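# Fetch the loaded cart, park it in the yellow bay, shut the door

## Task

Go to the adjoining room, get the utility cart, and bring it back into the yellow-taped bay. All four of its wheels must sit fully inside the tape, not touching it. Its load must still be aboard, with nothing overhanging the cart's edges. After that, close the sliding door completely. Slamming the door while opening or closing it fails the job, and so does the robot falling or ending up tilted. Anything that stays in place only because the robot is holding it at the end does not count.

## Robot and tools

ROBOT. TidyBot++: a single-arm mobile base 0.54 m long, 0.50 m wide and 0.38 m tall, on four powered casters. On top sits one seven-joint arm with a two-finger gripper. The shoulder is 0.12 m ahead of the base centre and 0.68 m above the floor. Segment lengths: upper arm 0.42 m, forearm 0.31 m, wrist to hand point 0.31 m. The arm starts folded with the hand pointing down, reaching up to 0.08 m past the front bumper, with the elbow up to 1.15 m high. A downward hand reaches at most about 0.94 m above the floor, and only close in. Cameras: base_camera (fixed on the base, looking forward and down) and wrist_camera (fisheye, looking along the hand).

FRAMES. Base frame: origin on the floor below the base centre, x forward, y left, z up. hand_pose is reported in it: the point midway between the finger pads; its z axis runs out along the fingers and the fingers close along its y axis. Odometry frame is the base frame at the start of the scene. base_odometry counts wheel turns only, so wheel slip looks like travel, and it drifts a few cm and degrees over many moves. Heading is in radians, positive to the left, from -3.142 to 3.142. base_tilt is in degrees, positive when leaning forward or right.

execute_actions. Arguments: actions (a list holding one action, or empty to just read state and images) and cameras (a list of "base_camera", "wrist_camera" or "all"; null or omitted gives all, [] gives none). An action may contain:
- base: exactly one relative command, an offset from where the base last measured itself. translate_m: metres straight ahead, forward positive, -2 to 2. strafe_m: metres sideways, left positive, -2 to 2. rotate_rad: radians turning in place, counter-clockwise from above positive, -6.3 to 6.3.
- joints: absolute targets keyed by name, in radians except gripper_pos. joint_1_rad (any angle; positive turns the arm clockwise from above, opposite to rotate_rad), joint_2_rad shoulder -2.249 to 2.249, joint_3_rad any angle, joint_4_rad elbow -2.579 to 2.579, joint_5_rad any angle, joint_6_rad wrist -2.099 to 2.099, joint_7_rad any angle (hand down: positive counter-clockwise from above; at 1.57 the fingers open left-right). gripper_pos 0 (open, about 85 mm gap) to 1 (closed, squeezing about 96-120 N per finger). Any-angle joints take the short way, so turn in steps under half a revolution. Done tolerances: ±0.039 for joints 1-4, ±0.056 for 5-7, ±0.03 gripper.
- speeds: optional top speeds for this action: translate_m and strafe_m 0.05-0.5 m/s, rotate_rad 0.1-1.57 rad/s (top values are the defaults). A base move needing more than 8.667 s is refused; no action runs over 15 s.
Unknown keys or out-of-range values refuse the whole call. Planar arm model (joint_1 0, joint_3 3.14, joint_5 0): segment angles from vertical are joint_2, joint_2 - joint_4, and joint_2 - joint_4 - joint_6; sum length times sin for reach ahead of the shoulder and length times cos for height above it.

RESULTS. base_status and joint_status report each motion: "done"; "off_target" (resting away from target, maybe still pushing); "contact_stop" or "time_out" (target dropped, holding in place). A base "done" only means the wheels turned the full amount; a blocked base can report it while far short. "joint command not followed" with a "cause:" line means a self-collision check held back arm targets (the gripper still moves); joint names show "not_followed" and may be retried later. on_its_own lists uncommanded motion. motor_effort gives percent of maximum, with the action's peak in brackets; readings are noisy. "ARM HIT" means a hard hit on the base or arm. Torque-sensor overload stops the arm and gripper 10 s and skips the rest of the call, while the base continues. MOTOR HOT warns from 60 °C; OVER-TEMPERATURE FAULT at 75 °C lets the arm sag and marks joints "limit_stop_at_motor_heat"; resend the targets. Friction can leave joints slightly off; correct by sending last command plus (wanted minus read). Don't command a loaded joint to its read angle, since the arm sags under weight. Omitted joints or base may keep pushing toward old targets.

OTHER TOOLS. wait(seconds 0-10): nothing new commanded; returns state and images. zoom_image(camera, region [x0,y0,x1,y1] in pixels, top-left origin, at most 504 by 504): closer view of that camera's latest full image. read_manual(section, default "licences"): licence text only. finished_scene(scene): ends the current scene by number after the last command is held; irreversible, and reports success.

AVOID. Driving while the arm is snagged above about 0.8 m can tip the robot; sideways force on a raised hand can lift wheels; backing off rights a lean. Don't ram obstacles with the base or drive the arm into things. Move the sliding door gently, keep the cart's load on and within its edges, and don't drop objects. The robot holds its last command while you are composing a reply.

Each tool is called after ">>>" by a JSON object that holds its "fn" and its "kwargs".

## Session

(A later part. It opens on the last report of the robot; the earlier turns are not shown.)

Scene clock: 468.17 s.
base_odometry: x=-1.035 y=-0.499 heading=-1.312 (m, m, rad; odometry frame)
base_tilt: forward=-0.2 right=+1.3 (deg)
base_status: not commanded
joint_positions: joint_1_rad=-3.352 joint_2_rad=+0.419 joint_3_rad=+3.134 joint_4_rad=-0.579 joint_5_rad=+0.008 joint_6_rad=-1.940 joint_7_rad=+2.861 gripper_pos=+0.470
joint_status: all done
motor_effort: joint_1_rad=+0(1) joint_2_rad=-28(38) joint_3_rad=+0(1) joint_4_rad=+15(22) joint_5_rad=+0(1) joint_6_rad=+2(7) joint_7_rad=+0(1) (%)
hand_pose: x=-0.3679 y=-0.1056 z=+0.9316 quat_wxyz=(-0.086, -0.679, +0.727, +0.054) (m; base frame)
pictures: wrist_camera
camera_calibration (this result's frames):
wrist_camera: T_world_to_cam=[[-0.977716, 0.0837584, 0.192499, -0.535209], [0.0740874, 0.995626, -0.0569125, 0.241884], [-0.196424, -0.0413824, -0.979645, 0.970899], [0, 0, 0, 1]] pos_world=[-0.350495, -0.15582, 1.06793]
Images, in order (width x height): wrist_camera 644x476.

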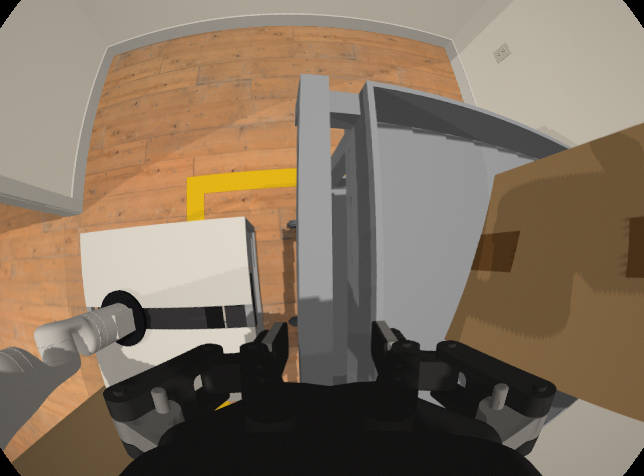

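>>> {"fn": "execute_actions", "kwargs": {"actions": [{"joints": {"joint_2_rad": 0.525, "joint_4_rad": -0.695}}], "cameras": ["wrist_camera"]}}

Scene clock: 528.83 s.
base_odometry: x=-1.035 y=-0.499 heading=-1.312 (m, m, rad; odometry frame)
base_tilt: forward=-0.3 right=+1.3 (deg)
base_status: not commanded
joint_positions: joint_1_rad=-3.352 joint_2_rad=+0.526 joint_3_rad=+3.134 joint_4_rad=-0.690 joint_5_rad=+0.008 joint_6_rad=-1.940 joint_7_rad=+2.861 gripper_pos=+0.470
joint_status: all done
motor_effort: joint_1_rad=+0(1) joint_2_rad=-32(36) joint_3_rad=-1(1) joint_4_rad=+16(18) joint_5_rad=+0(1) joint_6_rad=+1(2) joint_7_rad=+0(0) (%)
hand_pose: x=-0.3711 y=-0.1062 z=+0.8438 quat_wxyz=(+0.007, -0.683, +0.730, -0.002) (m; base frame)
pictures: wrist_camera
camera_calibration (this result's frames):
wrist_camera: T_world_to_cam=[[-0.99675, 0.0792568, -0.0144368, -0.35429], [0.0791834, 0.996844, 0.0055893, 0.187072], [0.0148342, 0.00442798, -0.99988, 0.984509], [0, 0, 0, 1]] pos_world=[-0.382556, -0.162761, 0.97823]
Images, in order (width x height): wrist_camera 644x476.

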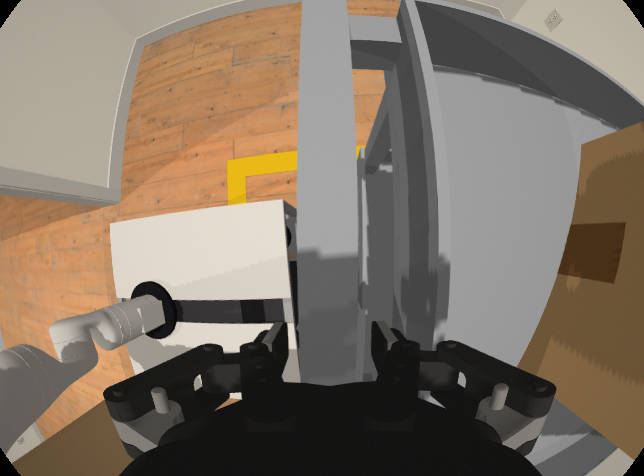

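>>> {"fn": "execute_actions", "kwargs": {"actions": [{"base": {"translate_m": 0.09}, "speeds": {"translate_m": 0.15}}], "cameras": ["wrist_camera"]}}

Scene clock: 537.17 s.
base_odometry: x=-1.012 y=-0.586 heading=-1.312 (m, m, rad; odometry frame)
base_tilt: forward=-0.2 right=+1.2 (deg)
base_status: done
joint_positions: joint_1_rad=-3.345 joint_2_rad=+0.526 joint_3_rad=+3.139 joint_4_rad=-0.693 joint_5_rad=+0.008 joint_6_rad=-1.889 joint_7_rad=+2.861 gripper_pos=+0.470
joint_status: not commanded
motor_effort: joint_1_rad=+0(3) joint_2_rad=-32(38) joint_3_rad=-1(3) joint_4_rad=+16(17) joint_5_rad=-1(3) joint_6_rad=+1(15) joint_7_rad=+0(0) (%)
hand_pose: x=-0.3872 y=-0.1043 z=+0.8432 quat_wxyz=(-0.013, -0.679, +0.734, +0.012) (m; base frame)
pictures: wrist_camera
camera_calibration (this result's frames):
wrist_camera: T_world_to_cam=[[-0.995397, 0.0900247, 0.0328578, -0.408761], [0.0898659, 0.995934, -0.00627853, 0.200465], [-0.0332894, -0.00329684, -0.99944, 0.964376], [0, 0, 0, 1]] pos_world=[-0.392791, -0.159672, 0.978526]
Images, in order (width x height): wrist_camera 644x476.

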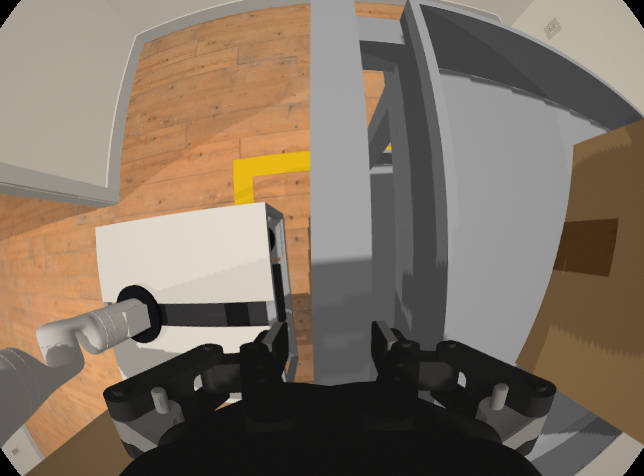

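>>> {"fn": "execute_actions", "kwargs": {"actions": [{"base": {"translate_m": -0.05}, "joints": {"joint_2_rad": 0.425, "joint_4_rad": -0.6}, "speeds": {"translate_m": 0.05}}], "cameras": ["wrist_camera"]}}

Scene clock: 547.90 s.
base_odometry: x=-1.024 y=-0.537 heading=-1.312 (m, m, rad; odometry frame)
base_tilt: forward=-0.2 right=+1.4 (deg)
base_status: done
joint_positions: joint_1_rad=-3.345 joint_2_rad=+0.423 joint_3_rad=+3.139 joint_4_rad=-0.605 joint_5_rad=+0.008 joint_6_rad=-1.907 joint_7_rad=+2.861 gripper_pos=+0.470
joint_status: all done
motor_effort: joint_1_rad=+0(2) joint_2_rad=-29(35) joint_3_rad=+0(1) joint_4_rad=+16(21) joint_5_rad=+0(1) joint_6_rad=+2(8) joint_7_rad=+0(0) (%)
hand_pose: x=-0.3763 y=-0.1021 z=+0.9234 quat_wxyz=(-0.087, -0.675, +0.730, +0.056) (m; base frame)
pictures: wrist_camera
camera_calibration (this result's frames):
wrist_camera: T_world_to_cam=[[-0.975981, 0.0941195, 0.196474, -0.544061], [0.0846561, 0.994833, -0.0560401, 0.241709], [-0.200733, -0.0380614, -0.978906, 0.959352], [0, 0, 0, 1]] pos_world=[-0.358883, -0.152739, 1.05956]
Images, in order (width x height): wrist_camera 644x476.

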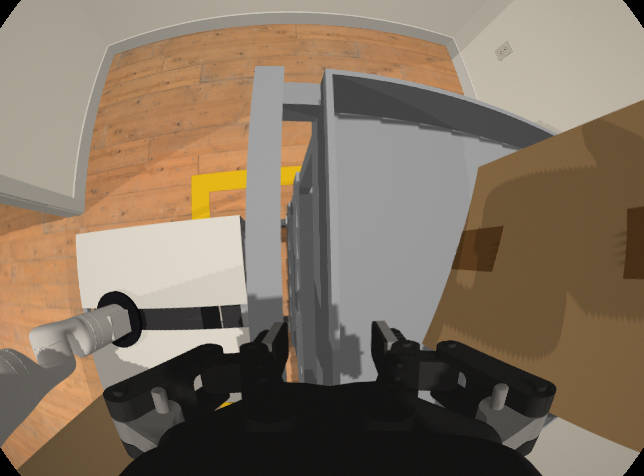

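>>> {"fn": "execute_actions", "kwargs": {"actions": [{"base": {"strafe_m": 0.52}, "joints": {"joint_1_rad": -6.29, "joint_2_rad": -0.815, "joint_4_rad": -1.78, "joint_6_rad": -0.575, "joint_7_rad": 1.545, "gripper_pos": 0.0}}]}}

Scene clock: 557.07 s.
base_odometry: x=-0.521 y=-0.404 heading=-1.312 (m, m, rad; odometry frame)
base_tilt: forward=-0.3 right=+1.2 (deg)
base_status: done
joint_positions: joint_1_rad=-6.278 joint_2_rad=-0.802 joint_3_rad=+3.139 joint_4_rad=-1.766 joint_5_rad=+0.008 joint_6_rad=-0.611 joint_7_rad=+1.574 gripper_pos=+0.000
joint_status: all done
motor_effort: joint_1_rad=+0(3) joint_2_rad=+7(30) joint_3_rad=+1(2) joint_4_rad=+19(20) joint_5_rad=+0(0) joint_6_rad=+9(10) joint_7_rad=+0(0) (%)
hand_pose: x=+0.3858 y=+0.0002 z=+1.1527 quat_wxyz=(-0.007, -0.708, -0.002, -0.706) (m; base frame)
pictures: base_camera, wrist_camera
camera_calibration (this result's frames):
wrist_camera: T_world_to_cam=[[-0.00548015, -0.999985, 0.000494014, -0.00329282], [-0.000783494, -0.000489728, -1, 1.20952], [0.999985, -0.00548054, -0.000780799, -0.25005], [0, 0, 0, 1]] pos_world=[0.250975, -0.00407084, 1.20933]
Images, in order (width x height): base_camera 644x364, wrist_camera 644x476.

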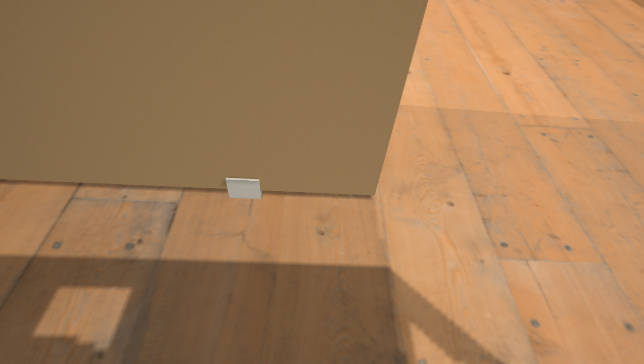

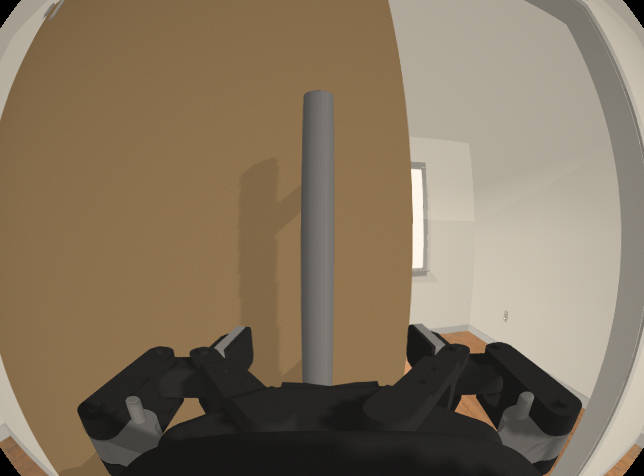

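>>> {"fn": "zoom_image", "kwargs": {"camera": "wrist_camera", "region": [260, 200, 420, 280]}}

Region (260, 200, 420, 280) of wrist_camera's 644x476 image, scaled by 3.150.

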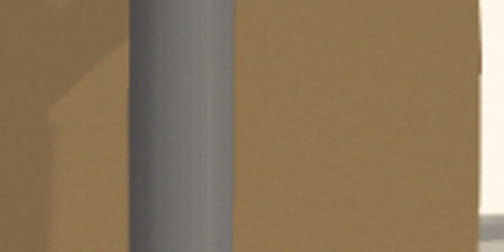

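>>> {"fn": "execute_actions", "kwargs": {"actions": [{"base": {"translate_m": 0.072}}], "cameras": ["wrist_camera"]}}

Scene clock: 561.90 s.
base_odometry: x=-0.503 y=-0.473 heading=-1.312 (m, m, rad; odometry frame)
base_tilt: forward=-0.1 right=+1.3 (deg)
base_status: done
joint_positions: joint_1_rad=-6.279 joint_2_rad=-0.808 joint_3_rad=+3.139 joint_4_rad=-1.771 joint_5_rad=+0.008 joint_6_rad=-0.609 joint_7_rad=+1.574 gripper_pos=+0.000
joint_status: not commanded
motor_effort: joint_1_rad=+0(0) joint_2_rad=+6(10) joint_3_rad=+0(1) joint_4_rad=+20(20) joint_5_rad=+0(1) joint_6_rad=+9(10) joint_7_rad=+0(0) (%)
hand_pose: x=+0.3843 y=+0.0003 z=+1.1516 quat_wxyz=(-0.007, -0.708, -0.002, -0.707) (m; base frame)
pictures: wrist_camera
camera_calibration (this result's frames):
wrist_camera: T_world_to_cam=[[-0.00516432, -0.999987, 0.000507561, -0.00334727], [0.00081837, -0.000511794, -1, 1.20784], [0.999986, -0.0051639, 0.000821002, -0.250337], [0, 0, 0, 1]] pos_world=[0.249328, -0.00402178, 1.20804]
Images, in order (width x height): wrist_camera 644x476.

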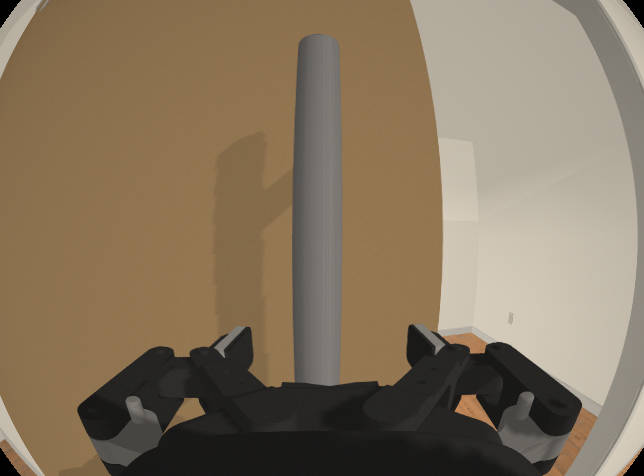

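>>> {"fn": "execute_actions", "kwargs": {"actions": [{"base": {"strafe_m": -0.79}, "joints": {"gripper_pos": 1.0}, "speeds": {"strafe_m": 0.25}}]}}

Scene clock: 569.77 s.
base_odometry: x=-1.266 y=-0.676 heading=-1.312 (m, m, rad; odometry frame)
base_tilt: forward=-0.2 right=+1.3 (deg)
base_status: done
joint_positions: joint_1_rad=-6.316 joint_2_rad=-0.845 joint_3_rad=+3.119 joint_4_rad=-1.791 joint_5_rad=-0.038 joint_6_rad=-0.600 joint_7_rad=+1.563 gripper_pos=+0.766
joint_status: gripper_pos off_target (ended at +0.766, target +1.000)
motor_effort: joint_1_rad=+3(11) joint_2_rad=+17(16) joint_3_rad=+5(22) joint_4_rad=+24(25) joint_5_rad=+1(12) joint_6_rad=+19(19) joint_7_rad=-1(3) (%)
hand_pose: x=+0.3690 y=+0.0279 z=+1.1525 quat_wxyz=(+0.033, -0.698, -0.017, -0.715) (m; base frame)
pictures: base_camera, wrist_camera
camera_calibration (this result's frames):
wrist_camera: T_world_to_cam=[[0.072445, -0.99679, -0.0340735, 0.0353405], [0.024753, 0.0359497, -0.999047, 1.19777], [0.997065, 0.0715326, 0.0272779, -0.266463], [0, 0, 0, 1]] pos_world=[0.233472, 0.0112284, 1.2051]
Images, in order (width x height): base_camera 644x364, wrist_camera 644x476.

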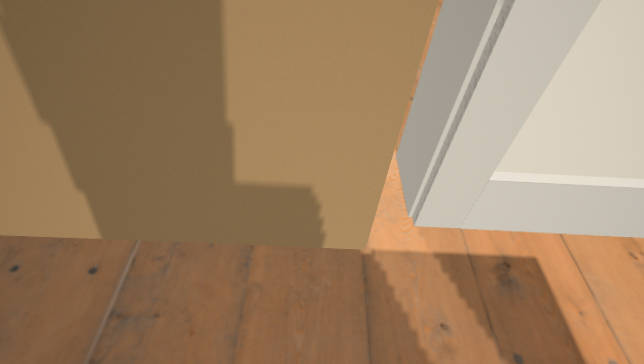

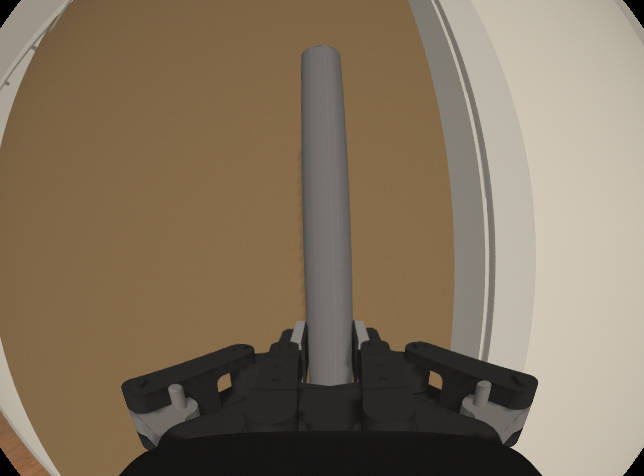

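>>> {"fn": "execute_actions", "kwargs": {"actions": [{"base": {"strafe_m": -0.185}, "joints": {"joint_2_rad": -0.85, "joint_4_rad": -1.79}, "speeds": {"strafe_m": 0.06}}]}}

Scene clock: 580.93 s.
base_odometry: x=-1.445 y=-0.724 heading=-1.311 (m, m, rad; odometry frame)
base_tilt: forward=-0.2 right=+1.3 (deg)
base_status: done
joint_positions: joint_1_rad=-6.349 joint_2_rad=-0.833 joint_3_rad=+3.014 joint_4_rad=-1.787 joint_5_rad=-0.076 joint_6_rad=-0.582 joint_7_rad=+1.556 gripper_pos=+0.766
joint_status: all done
motor_effort: joint_1_rad=+11(14) joint_2_rad=+3(16) joint_3_rad=+24(29) joint_4_rad=+18(25) joint_5_rad=+13(16) joint_6_rad=+7(19) joint_7_rad=+2(3) (%)
hand_pose: x=+0.3638 y=+0.0974 z=+1.1521 quat_wxyz=(+0.064, -0.693, -0.075, -0.714) (m; base frame)
pictures: base_camera, wrist_camera
camera_calibration (this result's frames):
wrist_camera: T_world_to_cam=[[0.197215, -0.980346, 0.00530866, 0.0125619], [0.0304615, 0.000715351, -0.999536, 1.19688], [0.979887, 0.197286, 0.0300039, -0.275386], [0, 0, 0, 1]] pos_world=[0.230911, 0.0657885, 1.20452]
Images, in order (width x height): base_camera 644x364, wrist_camera 644x476.

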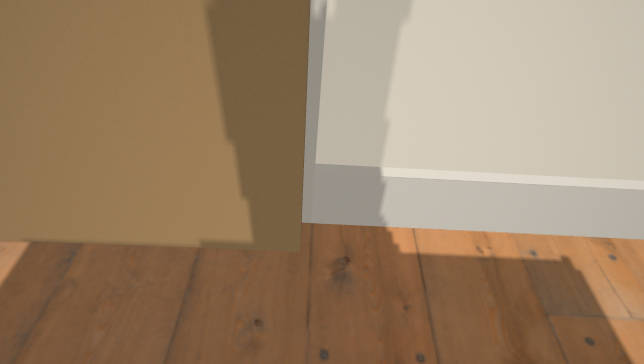

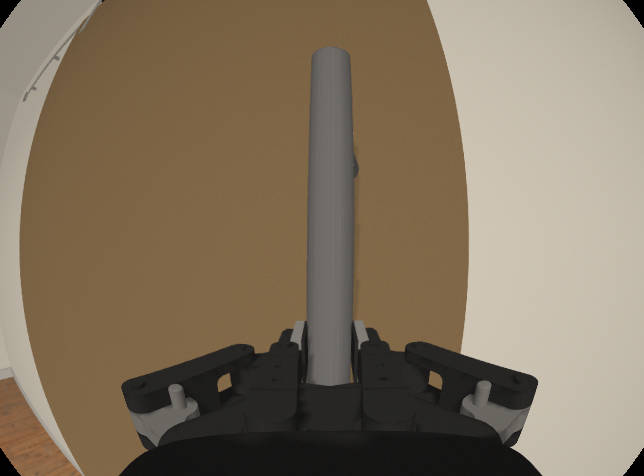

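>>> {"fn": "execute_actions", "kwargs": {"actions": [{"base": {"strafe_m": 0.075}, "joints": {"gripper_pos": 0.0}, "speeds": {"strafe_m": 0.15}}]}}

Scene clock: 585.40 s.
base_odometry: x=-1.372 y=-0.704 heading=-1.312 (m, m, rad; odometry frame)
base_tilt: forward=-0.2 right=+1.2 (deg)
base_status: done
joint_positions: joint_1_rad=-6.294 joint_2_rad=-0.840 joint_3_rad=+3.139 joint_4_rad=-1.793 joint_5_rad=-0.032 joint_6_rad=-0.582 joint_7_rad=+1.556 gripper_pos=+0.000
joint_status: all done
motor_effort: joint_1_rad=+0(12) joint_2_rad=+8(8) joint_3_rad=+1(26) joint_4_rad=+20(23) joint_5_rad=-1(14) joint_6_rad=+9(13) joint_7_rad=+0(2) (%)
hand_pose: x=+0.3729 y=+0.0109 z=+1.1558 quat_wxyz=(+0.025, -0.694, +0.003, -0.719) (m; base frame)
pictures: base_camera, wrist_camera
camera_calibration (this result's frames):
wrist_camera: T_world_to_cam=[[0.0336364, -0.998137, -0.050903, 0.0521398], [0.0363188, 0.0521189, -0.99798, 1.19583], [0.998774, 0.0317197, 0.0380042, -0.281868], [0, 0, 0, 1]] pos_world=[0.236338, -0.00134195, 1.20678]
Images, in order (width x height): base_camera 644x364, wrist_camera 644x476.

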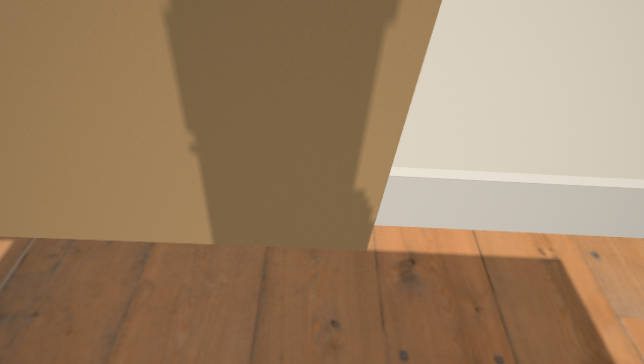

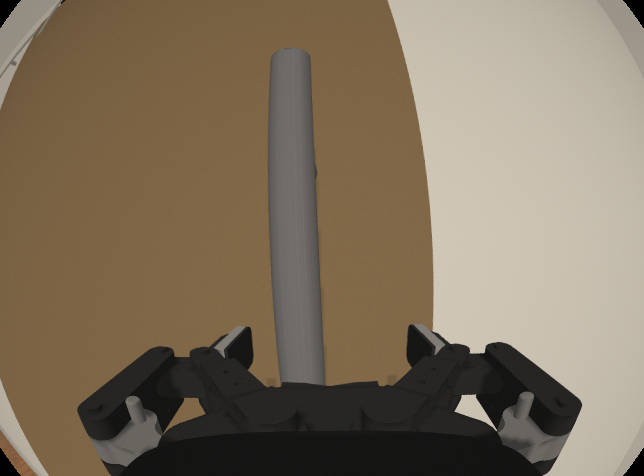

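>>> {"fn": "execute_actions", "kwargs": {"actions": [{"base": {"translate_m": -0.06}}], "cameras": []}}

>>> {"fn": "execute_actions", "kwargs": {"actions": [{"joints": {"joint_1_rad": -4.15, "joint_2_rad": -0.4, "joint_4_rad": -1.5, "joint_6_rad": -1.35}}]}}

Scene clock: 612.47 s.
base_odometry: x=-1.388 y=-0.646 heading=-1.311 (m, m, rad; odometry frame)
base_tilt: forward=-0.1 right=+1.3 (deg)
base_status: done
joint_positions: joint_1_rad=-6.294 joint_2_rad=-0.851 joint_3_rad=+3.139 joint_4_rad=-1.793 joint_5_rad=-0.032 joint_6_rad=-0.582 joint_7_rad=+1.556 gripper_pos=+0.000
joint_status: not commanded
motor_effort: joint_1_rad=+0(1) joint_2_rad=+9(11) joint_3_rad=+1(1) joint_4_rad=+19(21) joint_5_rad=-1(1) joint_6_rad=+10(10) joint_7_rad=+0(0) (%)
hand_pose: x=+0.3677 y=+0.0108 z=+1.1586 quat_wxyz=(+0.025, -0.690, +0.003, -0.723) (m; base frame)
pictures: none
No camera images: the call's "cameras" was empty. Leave "cameras" out to get every camera's image.

Scene clock: 615.67 s.
base_odometry: x=-1.388 y=-0.646 heading=-1.311 (m, m, rad; odometry frame)
base_tilt: forward=-0.3 right=+1.3 (deg)
base_status: not commanded
joint_positions: joint_1_rad=-4.162 joint_2_rad=-0.414 joint_3_rad=+3.139 joint_4_rad=-1.515 joint_5_rad=-0.032 joint_6_rad=-1.314 joint_7_rad=+1.556 gripper_pos=+0.000
joint_status: all done
motor_effort: joint_1_rad=+0(1) joint_2_rad=-3(10) joint_3_rad=+0(1) joint_4_rad=+19(20) joint_5_rad=+0(1) joint_6_rad=+6(9) joint_7_rad=+1(1) (%)
hand_pose: x=-0.0368 y=-0.2769 z=+0.9768 quat_wxyz=(-0.301, -0.453, +0.817, -0.190) (m; base frame)
pictures: base_camera, wrist_camera
camera_calibration (this result's frames):
wrist_camera: T_world_to_cam=[[-0.850429, 0.524015, -0.0466762, 0.154412], [0.417843, 0.618874, -0.665133, 0.892979], [-0.319653, -0.585152, -0.745265, 0.689042], [0, 0, 0, 1]] pos_world=[-0.0215542, -0.230362, 1.11468]
Images, in order (width x height): base_camera 644x364, wrist_camera 644x476.

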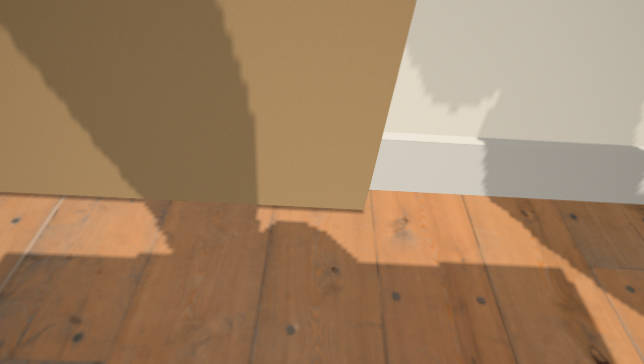

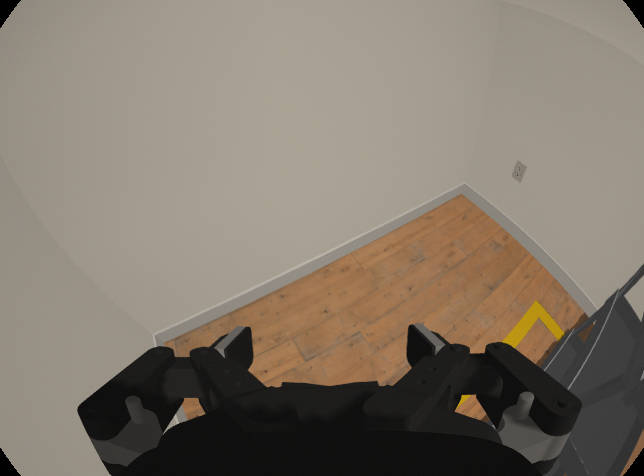

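>>> {"fn": "zoom_image", "kwargs": {"camera": "wrist_camera", "region": [470, 260, 644, 420]}}

Region (470, 260, 644, 420) of wrist_camera's 644x476 image, scaled by 2.897; it fills the top 463 rows of this view, and the rest is white.

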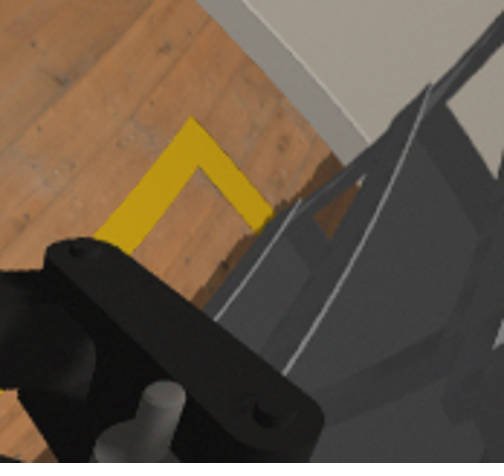

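>>> {"fn": "finished_scene", "kwargs": {"scene": 2}}

The scene is finished: the task was done.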